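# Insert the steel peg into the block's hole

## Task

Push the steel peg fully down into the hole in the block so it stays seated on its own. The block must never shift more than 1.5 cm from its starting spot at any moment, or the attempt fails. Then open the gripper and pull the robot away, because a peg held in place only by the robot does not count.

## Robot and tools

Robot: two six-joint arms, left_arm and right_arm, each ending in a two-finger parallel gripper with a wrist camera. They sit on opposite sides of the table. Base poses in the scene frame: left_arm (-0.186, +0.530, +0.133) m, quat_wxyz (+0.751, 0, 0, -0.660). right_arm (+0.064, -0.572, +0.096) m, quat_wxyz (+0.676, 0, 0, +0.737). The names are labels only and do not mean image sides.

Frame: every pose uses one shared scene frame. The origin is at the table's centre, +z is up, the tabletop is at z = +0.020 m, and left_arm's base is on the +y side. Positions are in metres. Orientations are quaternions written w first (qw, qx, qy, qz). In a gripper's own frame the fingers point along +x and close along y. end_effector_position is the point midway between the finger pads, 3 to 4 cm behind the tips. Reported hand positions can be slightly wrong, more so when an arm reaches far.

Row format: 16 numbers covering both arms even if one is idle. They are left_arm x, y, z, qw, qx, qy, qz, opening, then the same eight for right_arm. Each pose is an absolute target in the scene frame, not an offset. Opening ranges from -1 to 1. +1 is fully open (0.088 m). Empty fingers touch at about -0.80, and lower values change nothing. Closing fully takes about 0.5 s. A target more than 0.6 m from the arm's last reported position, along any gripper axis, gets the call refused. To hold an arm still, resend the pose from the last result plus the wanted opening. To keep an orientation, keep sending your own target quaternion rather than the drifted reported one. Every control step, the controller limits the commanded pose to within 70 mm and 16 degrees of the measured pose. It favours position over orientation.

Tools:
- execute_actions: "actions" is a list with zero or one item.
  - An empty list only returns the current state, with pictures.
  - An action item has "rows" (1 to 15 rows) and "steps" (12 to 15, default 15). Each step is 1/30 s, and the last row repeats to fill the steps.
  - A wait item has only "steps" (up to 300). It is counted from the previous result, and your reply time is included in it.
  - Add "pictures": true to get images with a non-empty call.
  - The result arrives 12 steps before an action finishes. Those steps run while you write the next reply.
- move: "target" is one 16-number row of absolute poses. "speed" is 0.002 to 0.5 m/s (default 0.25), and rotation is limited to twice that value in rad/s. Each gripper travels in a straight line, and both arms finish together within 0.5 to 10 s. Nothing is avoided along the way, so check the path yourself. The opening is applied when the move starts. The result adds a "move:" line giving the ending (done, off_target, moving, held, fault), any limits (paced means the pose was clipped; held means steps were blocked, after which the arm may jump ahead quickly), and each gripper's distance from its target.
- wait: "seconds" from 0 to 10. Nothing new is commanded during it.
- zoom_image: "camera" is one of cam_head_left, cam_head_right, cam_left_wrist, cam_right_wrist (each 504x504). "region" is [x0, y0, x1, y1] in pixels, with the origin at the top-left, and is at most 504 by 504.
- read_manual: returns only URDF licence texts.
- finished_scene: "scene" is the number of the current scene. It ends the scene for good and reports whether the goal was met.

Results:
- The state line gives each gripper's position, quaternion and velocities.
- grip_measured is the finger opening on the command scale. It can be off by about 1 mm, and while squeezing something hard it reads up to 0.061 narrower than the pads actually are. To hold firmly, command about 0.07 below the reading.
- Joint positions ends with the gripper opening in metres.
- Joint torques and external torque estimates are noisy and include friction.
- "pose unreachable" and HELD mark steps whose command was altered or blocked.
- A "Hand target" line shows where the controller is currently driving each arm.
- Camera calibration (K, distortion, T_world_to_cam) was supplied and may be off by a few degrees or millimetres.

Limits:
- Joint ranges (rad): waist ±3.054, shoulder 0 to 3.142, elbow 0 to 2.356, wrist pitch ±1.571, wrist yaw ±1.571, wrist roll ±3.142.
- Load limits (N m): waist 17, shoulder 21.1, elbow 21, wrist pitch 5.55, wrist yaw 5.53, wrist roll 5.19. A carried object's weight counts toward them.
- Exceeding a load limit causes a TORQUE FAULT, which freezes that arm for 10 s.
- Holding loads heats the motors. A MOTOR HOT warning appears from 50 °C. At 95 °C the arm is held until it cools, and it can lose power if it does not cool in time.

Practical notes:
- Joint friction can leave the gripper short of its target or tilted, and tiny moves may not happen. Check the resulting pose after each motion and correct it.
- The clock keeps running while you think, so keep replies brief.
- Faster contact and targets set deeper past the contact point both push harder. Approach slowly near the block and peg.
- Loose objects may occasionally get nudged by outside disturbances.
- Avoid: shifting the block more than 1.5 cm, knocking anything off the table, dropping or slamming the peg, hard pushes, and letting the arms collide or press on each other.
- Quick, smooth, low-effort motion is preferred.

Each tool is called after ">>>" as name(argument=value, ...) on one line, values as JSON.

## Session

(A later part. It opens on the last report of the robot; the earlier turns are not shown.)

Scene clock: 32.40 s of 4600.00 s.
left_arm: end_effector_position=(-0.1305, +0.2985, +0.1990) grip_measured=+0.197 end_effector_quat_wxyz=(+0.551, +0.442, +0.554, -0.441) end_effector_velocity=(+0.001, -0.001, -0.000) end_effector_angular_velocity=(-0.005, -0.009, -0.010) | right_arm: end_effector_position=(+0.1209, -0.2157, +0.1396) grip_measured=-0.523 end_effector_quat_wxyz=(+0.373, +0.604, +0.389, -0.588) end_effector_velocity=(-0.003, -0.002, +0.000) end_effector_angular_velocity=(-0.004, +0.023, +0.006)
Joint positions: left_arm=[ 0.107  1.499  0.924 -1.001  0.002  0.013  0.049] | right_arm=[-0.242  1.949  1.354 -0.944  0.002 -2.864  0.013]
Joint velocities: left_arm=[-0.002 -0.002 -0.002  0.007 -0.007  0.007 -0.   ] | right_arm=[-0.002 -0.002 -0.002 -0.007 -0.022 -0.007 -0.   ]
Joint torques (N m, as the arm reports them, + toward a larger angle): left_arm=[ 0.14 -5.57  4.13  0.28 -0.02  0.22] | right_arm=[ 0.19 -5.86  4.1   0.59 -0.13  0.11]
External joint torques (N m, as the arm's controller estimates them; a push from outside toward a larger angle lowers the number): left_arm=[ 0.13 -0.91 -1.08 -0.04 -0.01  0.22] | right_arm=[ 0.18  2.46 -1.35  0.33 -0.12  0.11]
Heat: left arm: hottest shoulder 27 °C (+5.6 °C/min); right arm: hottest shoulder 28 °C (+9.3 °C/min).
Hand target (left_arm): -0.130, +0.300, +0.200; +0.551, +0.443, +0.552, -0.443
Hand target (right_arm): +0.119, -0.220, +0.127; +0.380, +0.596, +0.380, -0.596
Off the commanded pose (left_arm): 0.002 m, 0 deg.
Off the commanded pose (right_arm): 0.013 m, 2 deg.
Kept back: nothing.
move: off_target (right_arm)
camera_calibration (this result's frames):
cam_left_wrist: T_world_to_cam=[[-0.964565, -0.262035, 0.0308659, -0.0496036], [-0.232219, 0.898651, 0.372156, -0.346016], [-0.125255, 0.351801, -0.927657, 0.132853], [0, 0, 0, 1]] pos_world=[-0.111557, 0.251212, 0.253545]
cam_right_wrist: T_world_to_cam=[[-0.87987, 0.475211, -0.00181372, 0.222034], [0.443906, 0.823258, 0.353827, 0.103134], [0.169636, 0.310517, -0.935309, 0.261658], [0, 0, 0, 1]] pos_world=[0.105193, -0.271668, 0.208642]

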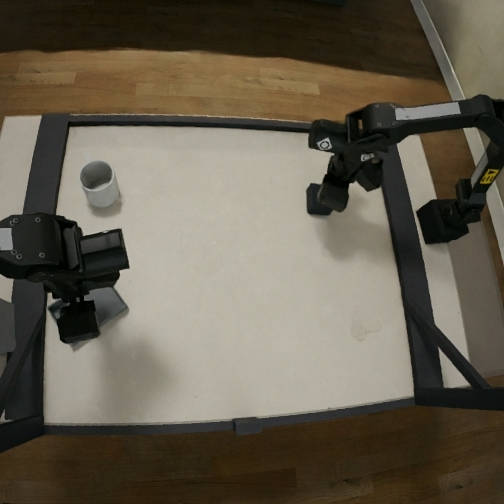

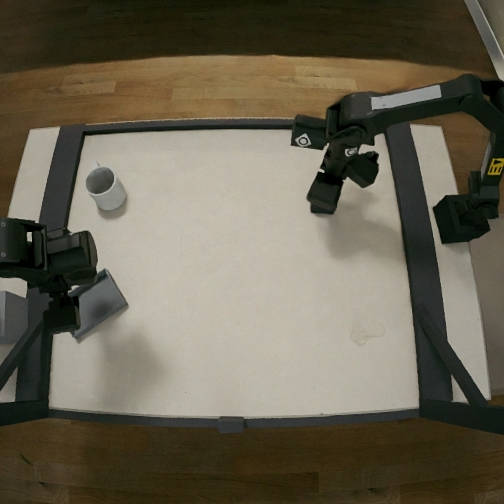

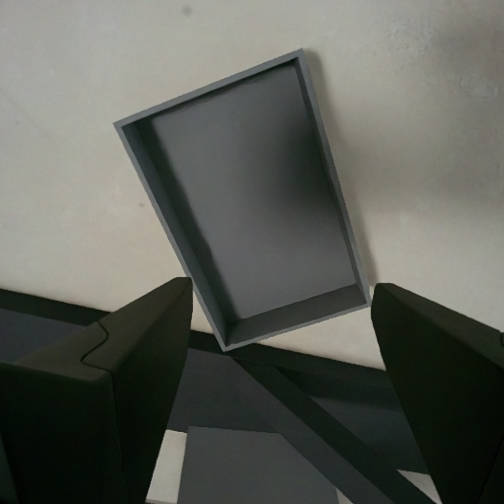

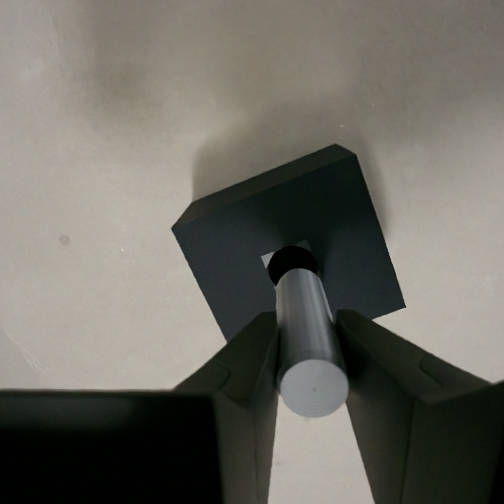

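>>> move(target=[-0.13,0.3,0.2,0.5515,0.4426,0.5515,-0.4426,0.2,0.119,-0.222,0.15,0.38,0.596,0.38,-0.596,-0.62], speed=0.02)

>>> move(target=[-0.13,0.3,0.2,0.5515,0.4426,0.5515,-0.4426,0.2,0.1185,-0.2238,0.139,0.38,0.596,0.38,-0.596,-0.62], speed=0.02)

>>> zoom_image(camera="cam_right_wrist", region=[200,180,420,430])

Scene clock: 34.27 s of 4600.00 s.
left_arm: end_effector_position=(-0.1305, +0.2985, +0.1990) grip_measured=+0.197 end_effector_quat_wxyz=(+0.551, +0.442, +0.554, -0.441) end_effector_velocity=(-0.001, +0.005, -0.000) end_effector_angular_velocity=(+0.023, -0.002, +0.005) | right_arm: end_effector_position=(+0.1195, -0.2243, +0.1450) grip_measured=-0.523 end_effector_quat_wxyz=(+0.385, +0.593, +0.376, -0.599) end_effector_velocity=(-0.001, -0.002, +0.000) end_effector_angular_velocity=(-0.006, +0.009, +0.019)
Joint positions: left_arm=[ 0.107  1.499  0.924 -1.001  0.002  0.013  0.049] | right_arm=[-0.242  1.947  1.374 -1.012  0.002 -2.864  0.013]
Joint velocities: left_arm=[-0.002 -0.002 -0.002 -0.022 -0.007 -0.007 -0.   ] | right_arm=[-0.002 -0.002 -0.002 -0.007 -0.007 -0.022 -0.   ]
Joint torques (N m, as the arm reports them, + toward a larger angle): left_arm=[ 0.14 -5.62  4.14  0.29 -0.03  0.23] | right_arm=[  0.14 -10.06   7.34  -0.21  -0.12   0.09]
External joint torques (N m, as the arm's controller estimates them; a push from outside toward a larger angle lowers the number): left_arm=[ 0.14 -0.94 -1.02  0.   -0.02  0.23] | right_arm=[ 0.15 -1.72  1.88 -0.4  -0.12  0.09]
Heat: left arm: hottest shoulder 27 °C (+5.3 °C/min); right arm: hottest shoulder 28 °C (+8.8 °C/min).
Hand target (left_arm): -0.130, +0.300, +0.200; +0.551, +0.443, +0.551, -0.443
Hand target (right_arm): +0.119, -0.222, +0.150; +0.380, +0.596, +0.380, -0.596
Off the commanded pose (left_arm): 0.002 m, 0 deg.
Off the commanded pose (right_arm): 0.006 m, 1 deg.
Kept back: nothing.
move: done
camera_calibration (this result's frames):
cam_left_wrist: T_world_to_cam=[[-0.964565, -0.262035, 0.0308659, -0.0496036], [-0.232219, 0.898651, 0.372156, -0.346016], [-0.125255, 0.351801, -0.927657, 0.132853], [0, 0, 0, 1]] pos_world=[-0.111557, 0.251212, 0.253545]
cam_right_wrist: T_world_to_cam=[[-0.879942, 0.474784, -0.0167866, 0.226951], [0.446425, 0.838436, 0.312618, 0.117976], [0.1625, 0.267592, -0.949731, 0.262867], [0, 0, 0, 1]] pos_world=[0.10432, -0.27701, 0.216581]

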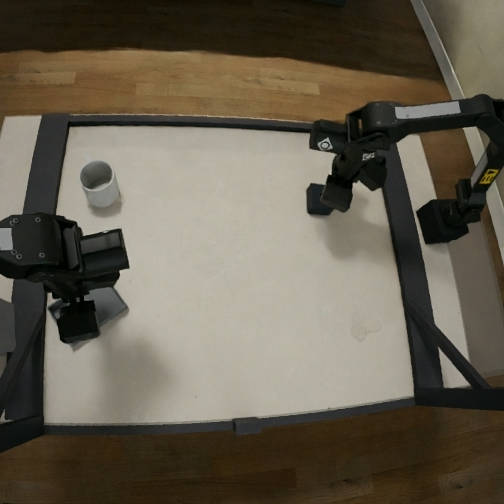

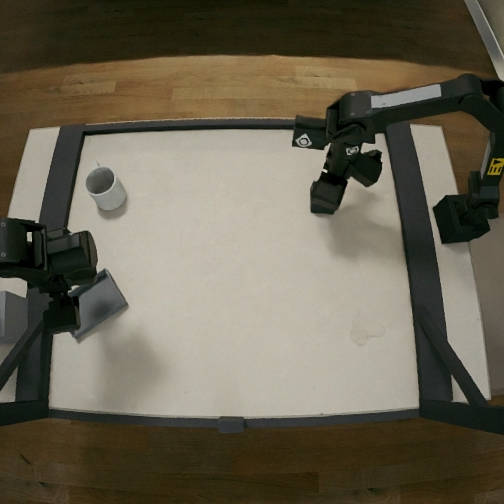

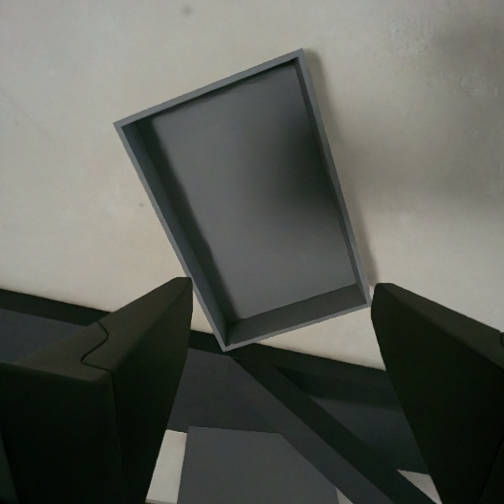

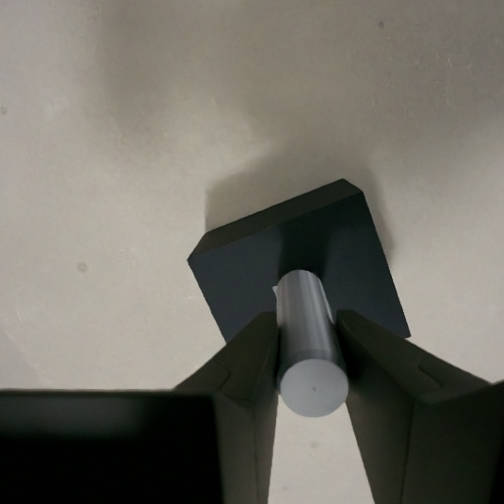

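Scene clock: 34.97 s of 4600.00 s.
left_arm: end_effector_position=(-0.1305, +0.2985, +0.1990) grip_measured=+0.197 end_effector_quat_wxyz=(+0.551, +0.442, +0.554, -0.441) end_effector_velocity=(-0.002, +0.005, +0.002) end_effector_angular_velocity=(+0.014, -0.004, -0.000) | right_arm: end_effector_position=(+0.1199, -0.2218, +0.1412) grip_measured=-0.523 end_effector_quat_wxyz=(+0.380, +0.597, +0.381, -0.594) end_effector_velocity=(-0.001, -0.003, +0.001) end_effector_angular_velocity=(-0.006, +0.008, +0.020)
Joint positions: left_arm=[ 0.107  1.499  0.924 -1.001  0.002  0.013  0.049] | right_arm=[-0.242  1.946  1.358 -0.978  0.002 -2.864  0.013]
Joint velocities: left_arm=[-0.007 -0.012 -0.002 -0.022 -0.007 -0.007 -0.   ] | right_arm=[-0.002 -0.007 -0.007 -0.007 -0.007 -0.022 -0.   ]
Joint torques (N m, as the arm reports them, + toward a larger angle): left_arm=[ 0.16 -5.58  4.16  0.27 -0.02  0.22] | right_arm=[ 0.2  -9.2   4.89  0.29 -0.12  0.12]
External joint torques (N m, as the arm's controller estimates them; a push from outside toward a larger angle lowers the number): left_arm=[ 0.19 -0.82 -1.08 -0.04 -0.02  0.22] | right_arm=[ 0.2  -0.86 -0.51  0.08 -0.12  0.12]
Heat: left arm: hottest shoulder 27 °C (+5.1 °C/min); right arm: hottest shoulder 28 °C (+8.6 °C/min).
Hand target (left_arm): -0.130, +0.300, +0.200; +0.551, +0.443, +0.551, -0.443
Hand target (right_arm): +0.119, -0.224, +0.139; +0.380, +0.596, +0.380, -0.596
Off the commanded pose (left_arm): 0.002 m, 0 deg.
Off the commanded pose (right_arm): 0.003 m, 0 deg.
Kept back: nothing.
move: done
camera_calibration (this result's frames):
cam_left_wrist: T_world_to_cam=[[-0.964565, -0.262035, 0.0308659, -0.0496036], [-0.232219, 0.898651, 0.372156, -0.346016], [-0.125255, 0.351801, -0.927657, 0.132853], [0, 0, 0, 1]] pos_world=[-0.111557, 0.251212, 0.253545]
cam_right_wrist: T_world_to_cam=[[-0.879904, 0.475028, -0.0108334, 0.225277], [0.445529, 0.832757, 0.328663, 0.113528], [0.165146, 0.284365, -0.944385, 0.2612], [0, 0, 0, 1]] pos_world=[0.104506, -0.275831, 0.211802]

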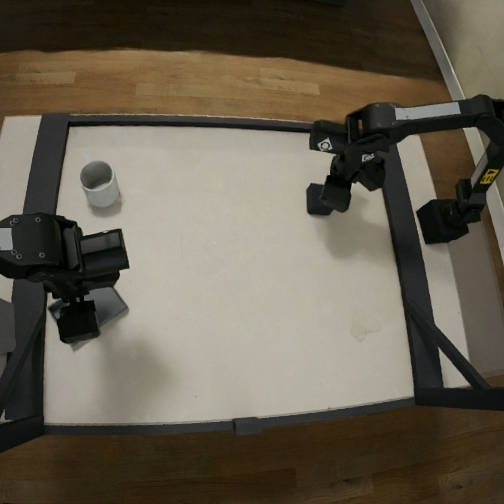

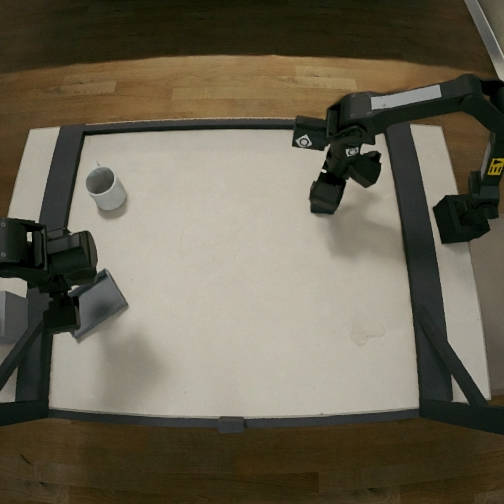

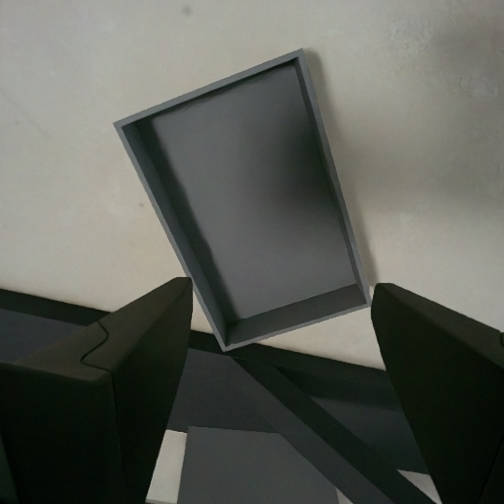

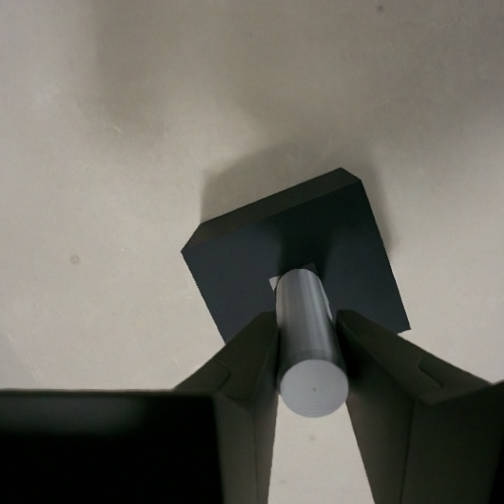

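Region (200, 180, 420, 430) of cam_right_wrist's 504x504 image, scaled by 2.016, with more detail than that image has; it fills the left 444 columns of this view, and the rest is white.

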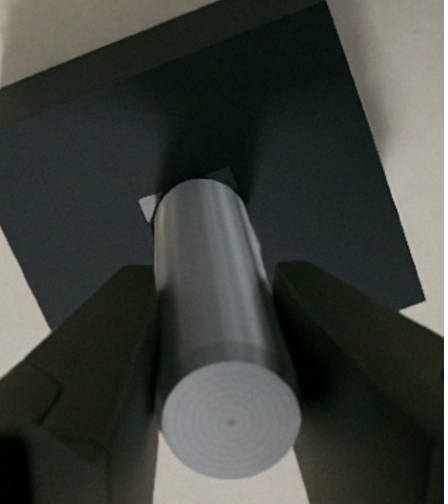

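>>> move(target=[-0.13,0.3,0.2,0.5515,0.4426,0.5515,-0.4426,0.2,0.1182,-0.2245,0.126,0.38,0.596,0.38,-0.596,-0.62], speed=0.012)

Scene clock: 36.90 s of 4600.00 s.
left_arm: end_effector_position=(-0.1305, +0.2985, +0.1990) grip_measured=+0.197 end_effector_quat_wxyz=(+0.551, +0.442, +0.554, -0.441) end_effector_velocity=(+0.001, -0.001, -0.000) end_effector_angular_velocity=(-0.005, -0.009, +0.034) | right_arm: end_effector_position=(+0.1199, -0.2213, +0.1321) grip_measured=-0.523 end_effector_quat_wxyz=(+0.376, +0.601, +0.385, -0.591) end_effector_velocity=(-0.000, -0.000, -0.001) end_effector_angular_velocity=(+0.004, +0.007, +0.005)
Joint positions: left_arm=[ 0.107  1.499  0.924 -1.001  0.002  0.013  0.049] | right_arm=[-0.242  1.948  1.322 -0.924  0.002 -2.864  0.013]
Joint velocities: left_arm=[-0.002 -0.002 -0.002  0.007 -0.007 -0.037 -0.   ] | right_arm=[-0.002 -0.002 -0.007  0.007 -0.007 -0.007 -0.   ]
Joint torques (N m, as the arm reports them, + toward a larger angle): left_arm=[ 0.12 -5.69  4.1   0.29 -0.04  0.25] | right_arm=[ 0.26 -7.35  5.06  0.02 -0.12  0.13]
External joint torques (N m, as the arm's controller estimates them; a push from outside toward a larger angle lowers the number): left_arm=[ 0.15 -0.98 -1.16 -0.04 -0.04  0.25] | right_arm=[ 0.23  0.92 -0.32 -0.23 -0.11  0.13]
Heat: left arm: hottest shoulder 27 °C (+4.9 °C/min); right arm: hottest shoulder 28 °C (+8.1 °C/min).
Hand target (left_arm): -0.130, +0.300, +0.200; +0.551, +0.443, +0.551, -0.443
Hand target (right_arm): +0.118, -0.225, +0.126; +0.380, +0.596, +0.380, -0.596
Off the commanded pose (left_arm): 0.002 m, 0 deg.
Off the commanded pose (right_arm): 0.007 m, 1 deg.
Kept back: nothing.
move: done
camera_calibration (this result's frames):
cam_left_wrist: T_world_to_cam=[[-0.964565, -0.262035, 0.0308659, -0.0496036], [-0.232219, 0.898651, 0.372156, -0.346016], [-0.125255, 0.351801, -0.927657, 0.132853], [0, 0, 0, 1]] pos_world=[-0.111557, 0.251212, 0.253545]
cam_right_wrist: T_world_to_cam=[[-0.879883, 0.475158, -0.00551062, 0.224322], [0.444691, 0.827443, 0.342912, 0.113055], [0.167497, 0.299272, -0.939352, 0.254855], [0, 0, 0, 1]] pos_world=[0.104415, -0.276405, 0.201867]

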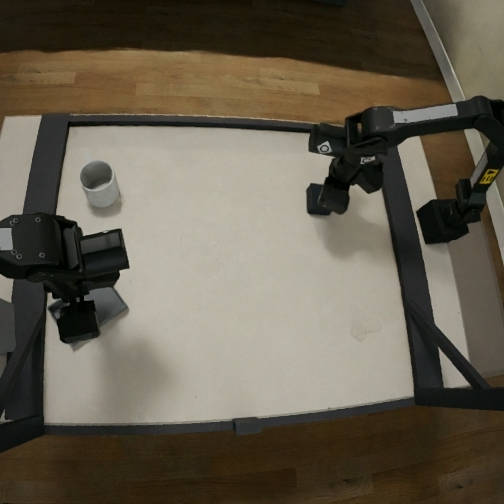

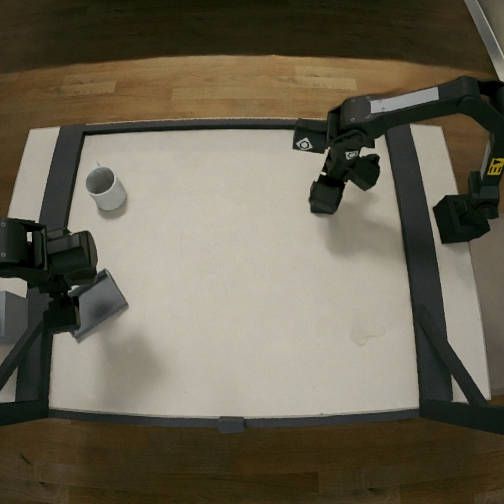

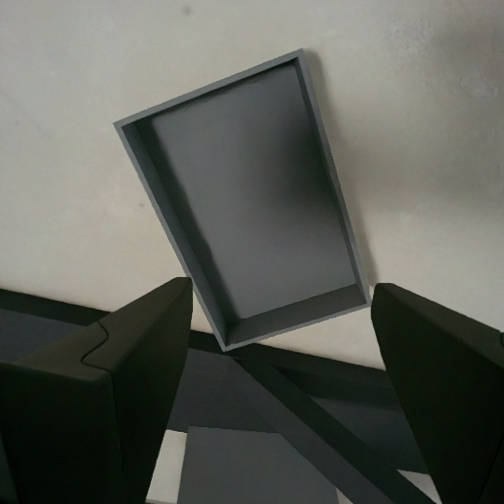

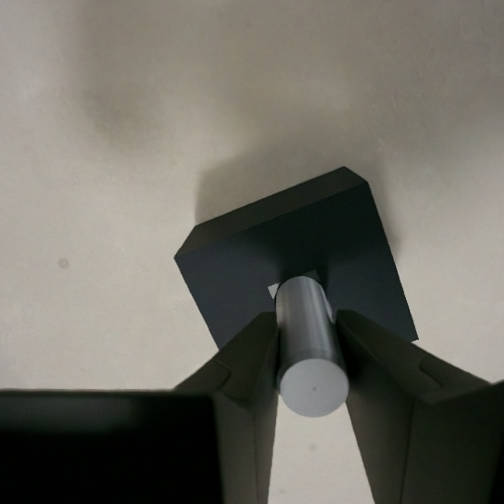

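It's in. Continue.

>>> move(target=[-0.13,0.3,0.2,0.5515,0.4426,0.5515,-0.4426,0.2,0.1185,-0.2235,0.103,0.38,0.596,0.38,-0.596,-0.62], speed=0.015)

Scene clock: 39.30 s of 4600.00 s.
left_arm: end_effector_position=(-0.1305, +0.2985, +0.1990) grip_measured=+0.197 end_effector_quat_wxyz=(+0.551, +0.442, +0.554, -0.441) end_effector_velocity=(-0.001, +0.002, -0.000) end_effector_angular_velocity=(+0.005, +0.009, +0.010) | right_arm: end_effector_position=(+0.1203, -0.2195, +0.1111) grip_measured=-0.523 end_effector_quat_wxyz=(+0.375, +0.602, +0.386, -0.590) end_effector_velocity=(-0.000, +0.001, -0.001) end_effector_angular_velocity=(+0.004, +0.007, -0.010)
Joint positions: left_arm=[ 0.107  1.499  0.924 -1.001  0.002  0.013  0.049] | right_arm=[-0.242  1.985  1.283 -0.845  0.003 -2.864  0.013]
Joint velocities: left_arm=[ 0.002 -0.002 -0.002 -0.007  0.007 -0.007 -0.   ] | right_arm=[-0.002  0.002 -0.002  0.007 -0.007  0.007 -0.   ]
Joint torques (N m, as the arm reports them, + toward a larger angle): left_arm=[ 0.21 -5.64  4.1   0.3  -0.03  0.22] | right_arm=[ 0.13 -6.82  4.6   0.17 -0.16  0.12]
External joint torques (N m, as the arm's controller estimates them; a push from outside toward a larger angle lowers the number): left_arm=[ 0.19 -0.94 -1.14 -0.02 -0.02  0.22] | right_arm=[ 0.12  1.56 -0.67 -0.1  -0.15  0.12]
Heat: left arm: hottest shoulder 27 °C (+4.6 °C/min); right arm: hottest shoulder 28 °C (+7.6 °C/min).
Hand target (left_arm): -0.130, +0.300, +0.200; +0.551, +0.443, +0.551, -0.443
Hand target (right_arm): +0.118, -0.224, +0.103; +0.380, +0.596, +0.380, -0.596
Off the commanded pose (left_arm): 0.002 m, 0 deg.
Off the commanded pose (right_arm): 0.009 m, 1 deg.
Kept back: nothing.
move: off_target (right_arm)
camera_calibration (this result's frames):
cam_left_wrist: T_world_to_cam=[[-0.964565, -0.262035, 0.0308659, -0.0496036], [-0.232219, 0.898651, 0.372156, -0.346016], [-0.125255, 0.351801, -0.927657, 0.132853], [0, 0, 0, 1]] pos_world=[-0.111557, 0.251212, 0.253545]
cam_right_wrist: T_world_to_cam=[[-0.879869, 0.47519, -0.00508917, 0.223664], [0.444261, 0.826308, 0.34619, 0.118058], [0.168711, 0.302341, -0.938151, 0.234854], [0, 0, 0, 1]] pos_world=[0.104724, -0.274841, 0.180596]

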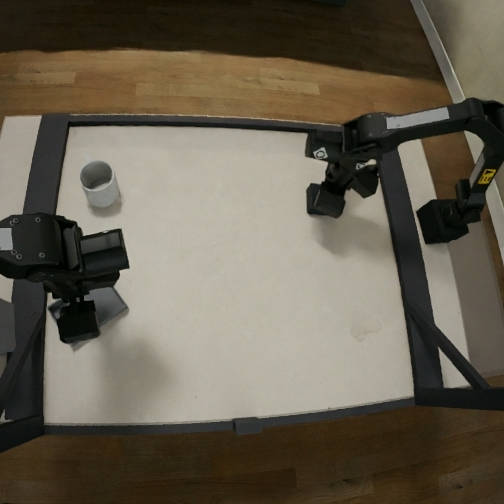

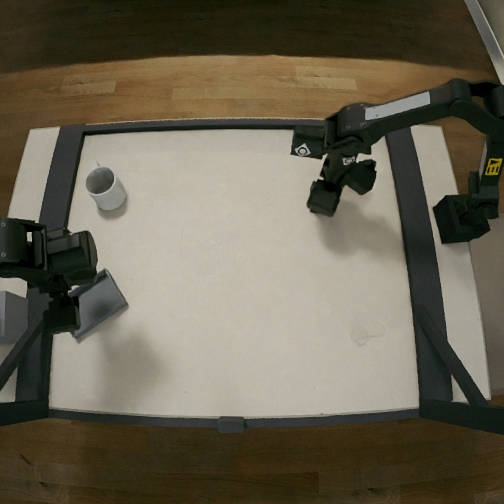

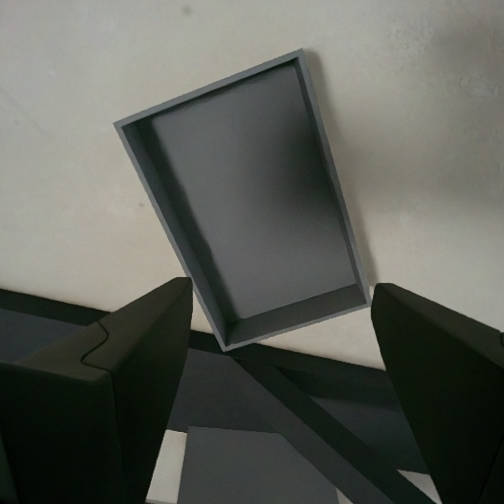

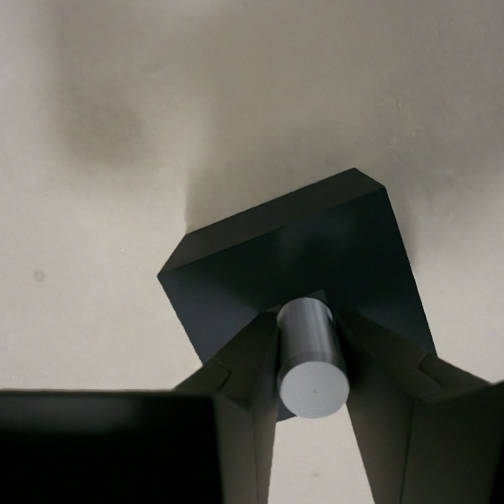

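Release, rise, close and push from the top.

>>> move(target=[-0.13,0.3,0.2,0.5515,0.4426,0.5515,-0.4426,0.2,0.1195,-0.221,0.112,0.38,0.596,0.38,-0.596,-0.2], speed=0.03)

>>> move(target=[-0.13,0.3,0.2,0.5515,0.4426,0.5515,-0.4426,0.2,0.1195,-0.221,0.155,0.38,0.596,0.38,-0.596,-0.2], speed=0.05)

>>> move(target=[-0.13,0.3,0.2,0.5515,0.4426,0.5515,-0.4426,0.2,0.1195,-0.222,0.155,0.38,0.596,0.38,-0.596,-0.9])

>>> move(target=[-0.13,0.3,0.2,0.5515,0.4426,0.5515,-0.4426,0.2,0.1195,-0.224,0.118,0.38,0.596,0.38,-0.596,-0.9], speed=0.015)

Scene clock: 40.60 s of 4600.00 s.
left_arm: end_effector_position=(-0.1305, +0.2985, +0.1990) grip_measured=+0.197 end_effector_quat_wxyz=(+0.551, +0.442, +0.554, -0.441) end_effector_velocity=(+0.001, +0.004, -0.001) end_effector_angular_velocity=(+0.014, -0.004, +0.024) | right_arm: end_effector_position=(+0.1200, -0.2214, +0.1141) grip_measured=-0.203 end_effector_quat_wxyz=(+0.379, +0.598, +0.382, -0.593) end_effector_velocity=(-0.002, -0.002, +0.000) end_effector_angular_velocity=(-0.006, +0.008, +0.010)
Joint positions: left_arm=[ 0.107  1.499  0.924 -1.001  0.002  0.013  0.049] | right_arm=[-0.242  1.985  1.297 -0.875  0.002 -2.864  0.029]
Joint velocities: left_arm=[ 0.002 -0.002 -0.007 -0.007 -0.007 -0.022 -0.   ] | right_arm=[ 0.002 -0.002 -0.002 -0.007 -0.007 -0.007 -0.   ]
Joint torques (N m, as the arm reports them, + toward a larger angle): left_arm=[ 0.13 -5.6   4.11  0.29 -0.02  0.23] | right_arm=[ 0.   -7.72  6.88 -0.25 -0.14  0.08]
External joint torques (N m, as the arm's controller estimates them; a push from outside toward a larger angle lowers the number): left_arm=[ 0.08 -0.9  -1.08 -0.01 -0.01  0.23] | right_arm=[-0.04  0.66  1.62 -0.49 -0.13  0.08]
Heat: left arm: hottest shoulder 27 °C (+4.4 °C/min); right arm: hottest shoulder 29 °C (+8.9 °C/min).
Hand target (left_arm): -0.130, +0.300, +0.200; +0.551, +0.443, +0.551, -0.443
Hand target (right_arm): +0.119, -0.221, +0.112; +0.380, +0.596, +0.380, -0.596
Off the commanded pose (left_arm): 0.002 m, 0 deg.
Off the commanded pose (right_arm): 0.002 m, 0 deg.
Kept back: nothing.
move: done
camera_calibration (this result's frames):
cam_left_wrist: T_world_to_cam=[[-0.964565, -0.262035, 0.0308659, -0.0496036], [-0.232219, 0.898651, 0.372156, -0.346016], [-0.125255, 0.351801, -0.927657, 0.132853], [0, 0, 0, 1]] pos_world=[-0.111557, 0.251212, 0.253545]
cam_right_wrist: T_world_to_cam=[[-0.879893, 0.475065, -0.0100528, 0.224823], [0.44523, 0.831656, 0.331842, 0.12147], [0.166007, 0.287509, -0.943282, 0.235996], [0, 0, 0, 1]] pos_world=[0.104561, -0.275678, 0.184562]

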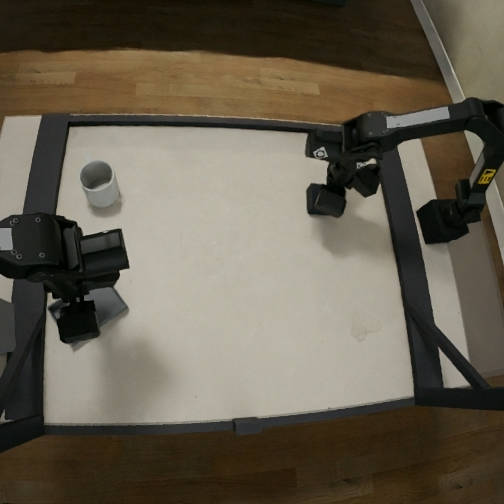

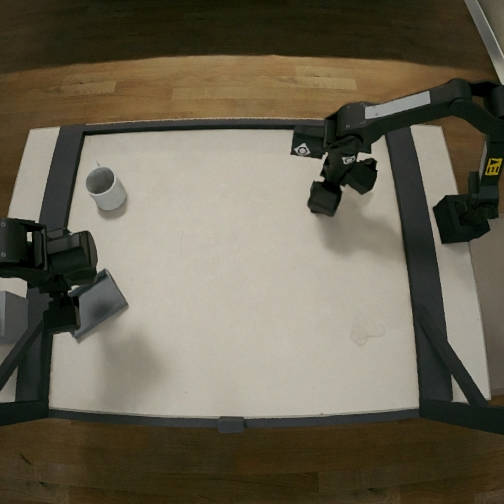

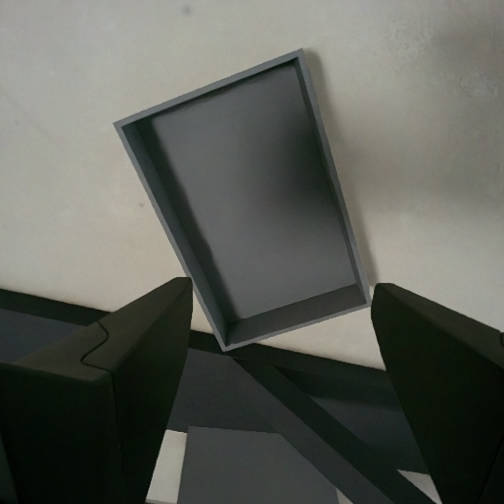

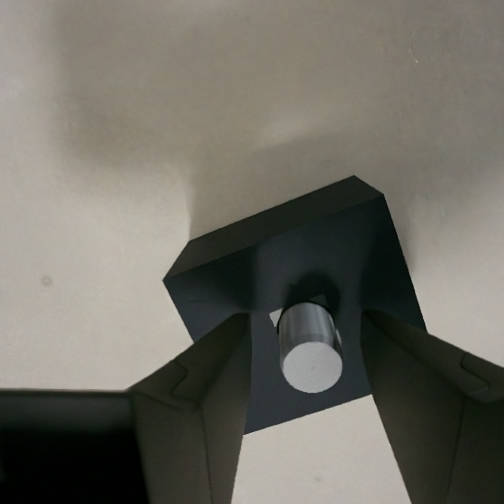

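Scene clock: 41.77 s of 4600.00 s.
left_arm: end_effector_position=(-0.1305, +0.2985, +0.1990) grip_measured=+0.197 end_effector_quat_wxyz=(+0.551, +0.442, +0.554, -0.441) end_effector_velocity=(+0.001, +0.003, -0.000) end_effector_angular_velocity=(+0.009, -0.006, +0.024) | right_arm: end_effector_position=(+0.1198, -0.2225, +0.1509) grip_measured=-0.202 end_effector_quat_wxyz=(+0.384, +0.594, +0.377, -0.598) end_effector_velocity=(-0.003, -0.002, +0.000) end_effector_angular_velocity=(-0.004, +0.023, +0.005)
Joint positions: left_arm=[ 0.107  1.499  0.924 -1.001  0.002  0.013  0.049] | right_arm=[-0.242  1.943  1.394 -1.032  0.002 -2.864  0.029]
Joint velocities: left_arm=[ 0.002 -0.002 -0.002 -0.007 -0.007 -0.022 -0.   ] | right_arm=[-0.002 -0.002 -0.002 -0.007 -0.022 -0.007 -0.   ]
Joint torques (N m, as the arm reports them, + toward a larger angle): left_arm=[ 0.17 -5.6   4.1   0.3  -0.02  0.24] | right_arm=[ 0.04 -9.68  7.19 -0.17 -0.14  0.07]
External joint torques (N m, as the arm's controller estimates them; a push from outside toward a larger angle lowers the number): left_arm=[ 0.15 -0.88 -1.13 -0.01 -0.01  0.24] | right_arm=[ 0.04 -1.34  1.66 -0.38 -0.14  0.07]
Heat: left arm: hottest shoulder 27 °C (+4.3 °C/min); right arm: hottest shoulder 29 °C (+8.6 °C/min).
Hand target (left_arm): -0.130, +0.300, +0.200; +0.551, +0.443, +0.551, -0.443
Hand target (right_arm): +0.120, -0.221, +0.155; +0.380, +0.596, +0.380, -0.596
Off the commanded pose (left_arm): 0.002 m, 0 deg.
Off the commanded pose (right_arm): 0.004 m, 1 deg.
Kept back: nothing.
move: done
camera_calibration (this result's frames):
cam_left_wrist: T_world_to_cam=[[-0.964565, -0.262035, 0.0308659, -0.0496036], [-0.232219, 0.898651, 0.372156, -0.346016], [-0.125255, 0.351801, -0.927657, 0.132853], [0, 0, 0, 1]] pos_world=[-0.111557, 0.251212, 0.253545]
cam_right_wrist: T_world_to_cam=[[-0.87993, 0.474834, -0.0160067, 0.226405], [0.446135, 0.837391, 0.315817, 0.113804], [0.163365, 0.270755, -0.948685, 0.268469], [0, 0, 0, 1]] pos_world=[0.10459, -0.275493, 0.222375]

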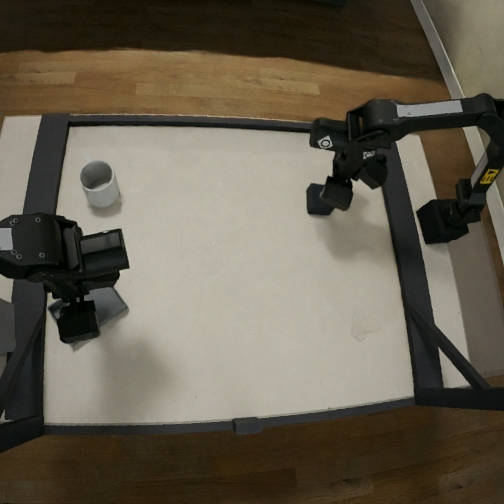

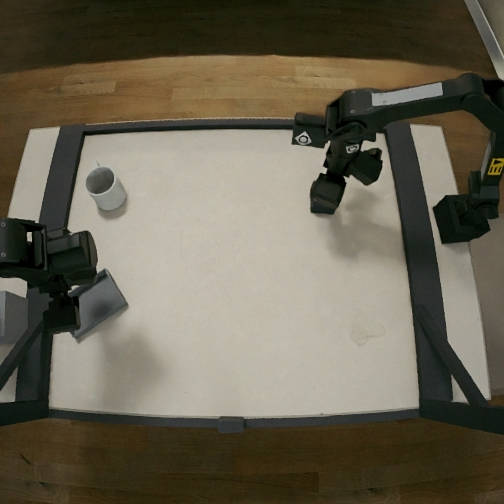

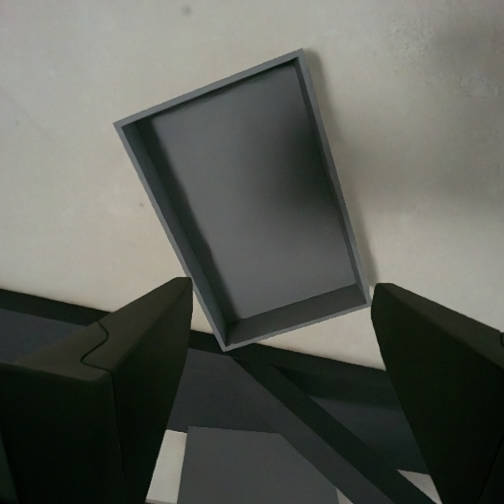

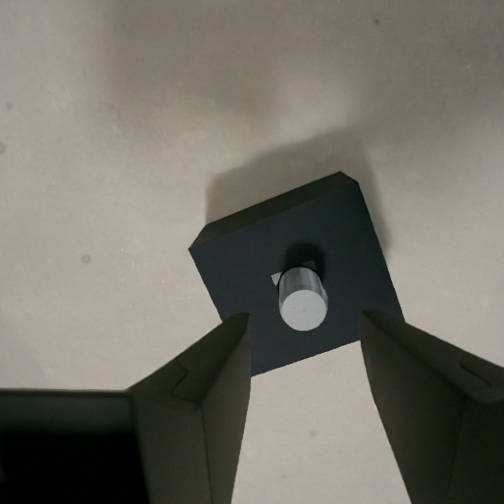

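Scene clock: 42.47 s of 4600.00 s.
left_arm: end_effector_position=(-0.1305, +0.2985, +0.1990) grip_measured=+0.197 end_effector_quat_wxyz=(+0.551, +0.442, +0.554, -0.441) end_effector_velocity=(+0.001, +0.002, +0.001) end_effector_angular_velocity=(+0.004, -0.007, +0.010) | right_arm: end_effector_position=(+0.1198, -0.2225, +0.1517) grip_measured=-0.792 end_effector_quat_wxyz=(+0.383, +0.595, +0.378, -0.597) end_effector_velocity=(+0.003, -0.003, +0.002) end_effector_angular_velocity=(-0.004, -0.007, +0.000)
Joint positions: left_arm=[ 0.107  1.499  0.924 -1.001  0.002  0.013  0.049] | right_arm=[-0.242  1.941  1.394 -1.033  0.002 -2.864  0.   ]
Joint velocities: left_arm=[ 0.002 -0.007 -0.002 -0.007 -0.007 -0.007 -0.   ] | right_arm=[-0.007 -0.007 -0.002 -0.007  0.007 -0.007 -0.   ]
Joint torques (N m, as the arm reports them, + toward a larger angle): left_arm=[ 0.14 -5.51  4.17  0.3  -0.02  0.2 ] | right_arm=[ 0.01 -9.98  6.57 -0.18 -0.13  0.05]
External joint torques (N m, as the arm's controller estimates them; a push from outside toward a larger angle lowers the number): left_arm=[ 0.13 -0.79 -1.05 -0.01 -0.02  0.2 ] | right_arm=[ 0.05 -1.59  1.04 -0.39 -0.13  0.05]
Heat: left arm: hottest shoulder 27 °C (+4.2 °C/min); right arm: hottest shoulder 29 °C (+8.5 °C/min).
Hand target (left_arm): -0.130, +0.300, +0.200; +0.551, +0.443, +0.551, -0.443
Hand target (right_arm): +0.119, -0.222, +0.155; +0.380, +0.596, +0.380, -0.596
Off the commanded pose (left_arm): 0.002 m, 0 deg.
Off the commanded pose (right_arm): 0.003 m, 1 deg.
Kept back: nothing.
move: done
camera_calibration (this result's frames):
cam_left_wrist: T_world_to_cam=[[-0.964565, -0.262035, 0.0308659, -0.0496036], [-0.232219, 0.898651, 0.372156, -0.346016], [-0.125255, 0.351801, -0.927657, 0.132853], [0, 0, 0, 1]] pos_world=[-0.111557, 0.251212, 0.253545]
cam_right_wrist: T_world_to_cam=[[-0.879925, 0.474864, -0.0153736, 0.226318], [0.44604, 0.836794, 0.317526, 0.113157], [0.163646, 0.272542, -0.948125, 0.269466], [0, 0, 0, 1]] pos_world=[0.104573, -0.2756, 0.223036]

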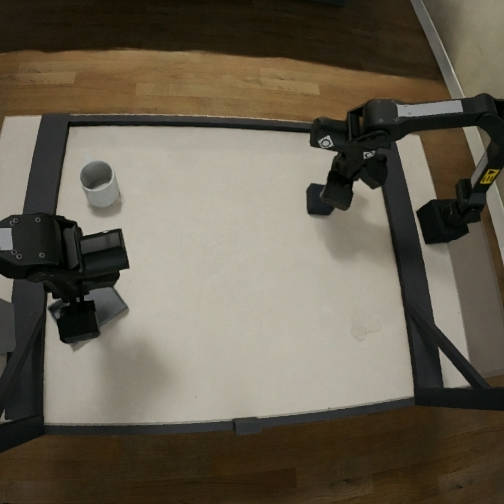

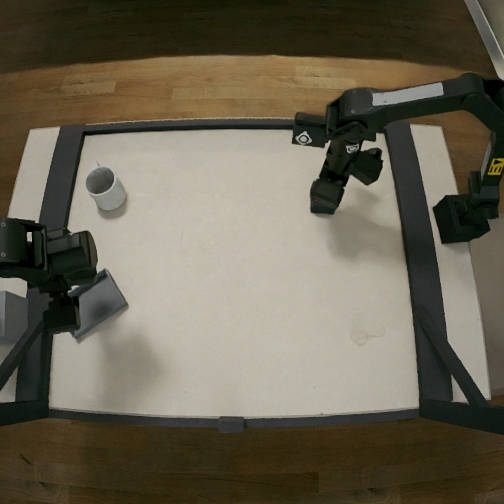

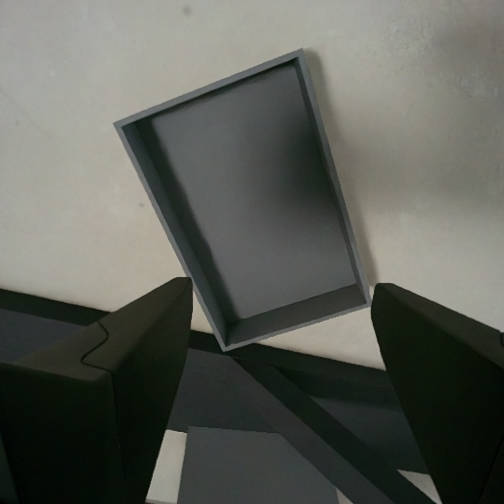

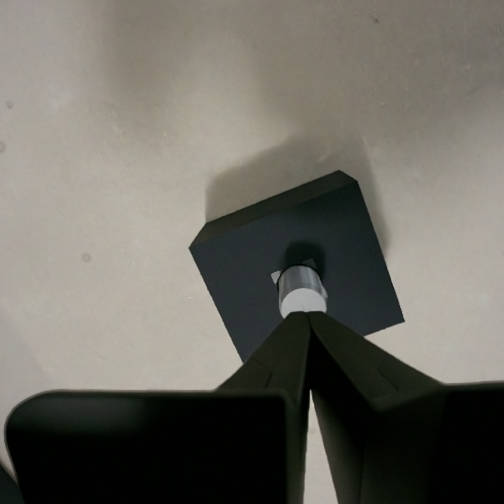

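Scene clock: 44.93 s of 4600.00 s.
left_arm: end_effector_position=(-0.1305, +0.2985, +0.1990) grip_measured=+0.197 end_effector_quat_wxyz=(+0.551, +0.442, +0.554, -0.441) end_effector_velocity=(+0.002, +0.003, -0.000) end_effector_angular_velocity=(+0.012, -0.020, -0.010) | right_arm: end_effector_position=(+0.1201, -0.2206, +0.1249) grip_measured=-0.792 end_effector_quat_wxyz=(+0.376, +0.601, +0.385, -0.590) end_effector_velocity=(-0.003, -0.006, +0.001) end_effector_angular_velocity=(-0.018, +0.025, +0.005)
Joint positions: left_arm=[ 0.107  1.499  0.924 -1.001  0.002  0.013  0.049] | right_arm=[-0.242  1.961  1.309 -0.898  0.002 -2.864  0.   ]
Joint velocities: left_arm=[-0.002 -0.002 -0.002 -0.007 -0.022  0.007 -0.   ] | right_arm=[-0.002 -0.007 -0.007 -0.022 -0.022 -0.007 -0.   ]
Joint torques (N m, as the arm reports them, + toward a larger angle): left_arm=[ 0.11 -5.59  4.15  0.29 -0.01  0.24] | right_arm=[-0.07 -7.14  5.06  0.14 -0.14  0.03]
External joint torques (N m, as the arm's controller estimates them; a push from outside toward a larger angle lowers the number): left_arm=[ 0.1  -0.9  -1.06 -0.02  0.    0.24] | right_arm=[-0.03  1.23 -0.29 -0.09 -0.14  0.03]
Heat: left arm: hottest shoulder 27 °C (+4.0 °C/min); right arm: hottest shoulder 29 °C (+8.0 °C/min).
Hand target (left_arm): -0.130, +0.300, +0.200; +0.551, +0.443, +0.551, -0.443
Hand target (right_arm): +0.119, -0.224, +0.118; +0.380, +0.596, +0.380, -0.596
Off the commanded pose (left_arm): 0.002 m, 0 deg.
Off the commanded pose (right_arm): 0.008 m, 1 deg.
Kept back: nothing.
move: done
camera_calibration (this result's frames):
cam_left_wrist: T_world_to_cam=[[-0.964565, -0.262035, 0.0308659, -0.0496036], [-0.232219, 0.898651, 0.372156, -0.346016], [-0.125255, 0.351801, -0.927657, 0.132853], [0, 0, 0, 1]] pos_world=[-0.111557, 0.251212, 0.253545]
cam_right_wrist: T_world_to_cam=[[-0.879877, 0.475166, -0.00574358, 0.224147], [0.444548, 0.82733, 0.343368, 0.11485], [0.167909, 0.299568, -0.939183, 0.247884], [0, 0, 0, 1]] pos_world=[0.104544, -0.275784, 0.19466]

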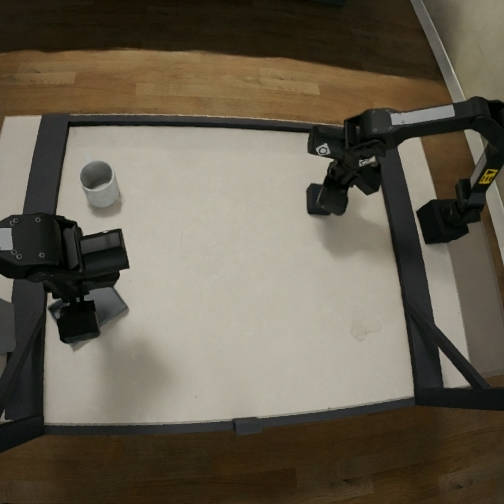

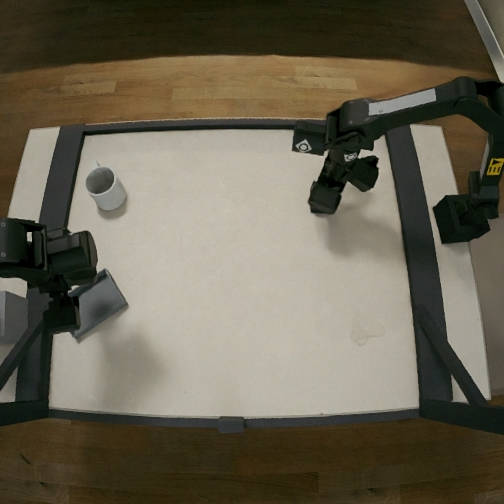

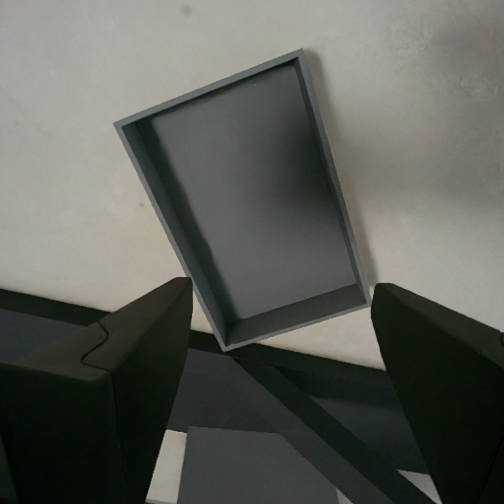

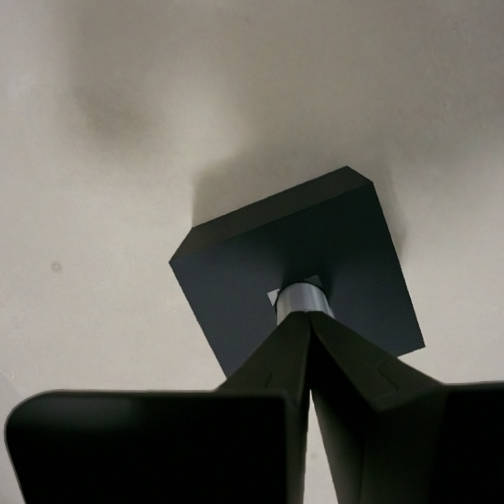

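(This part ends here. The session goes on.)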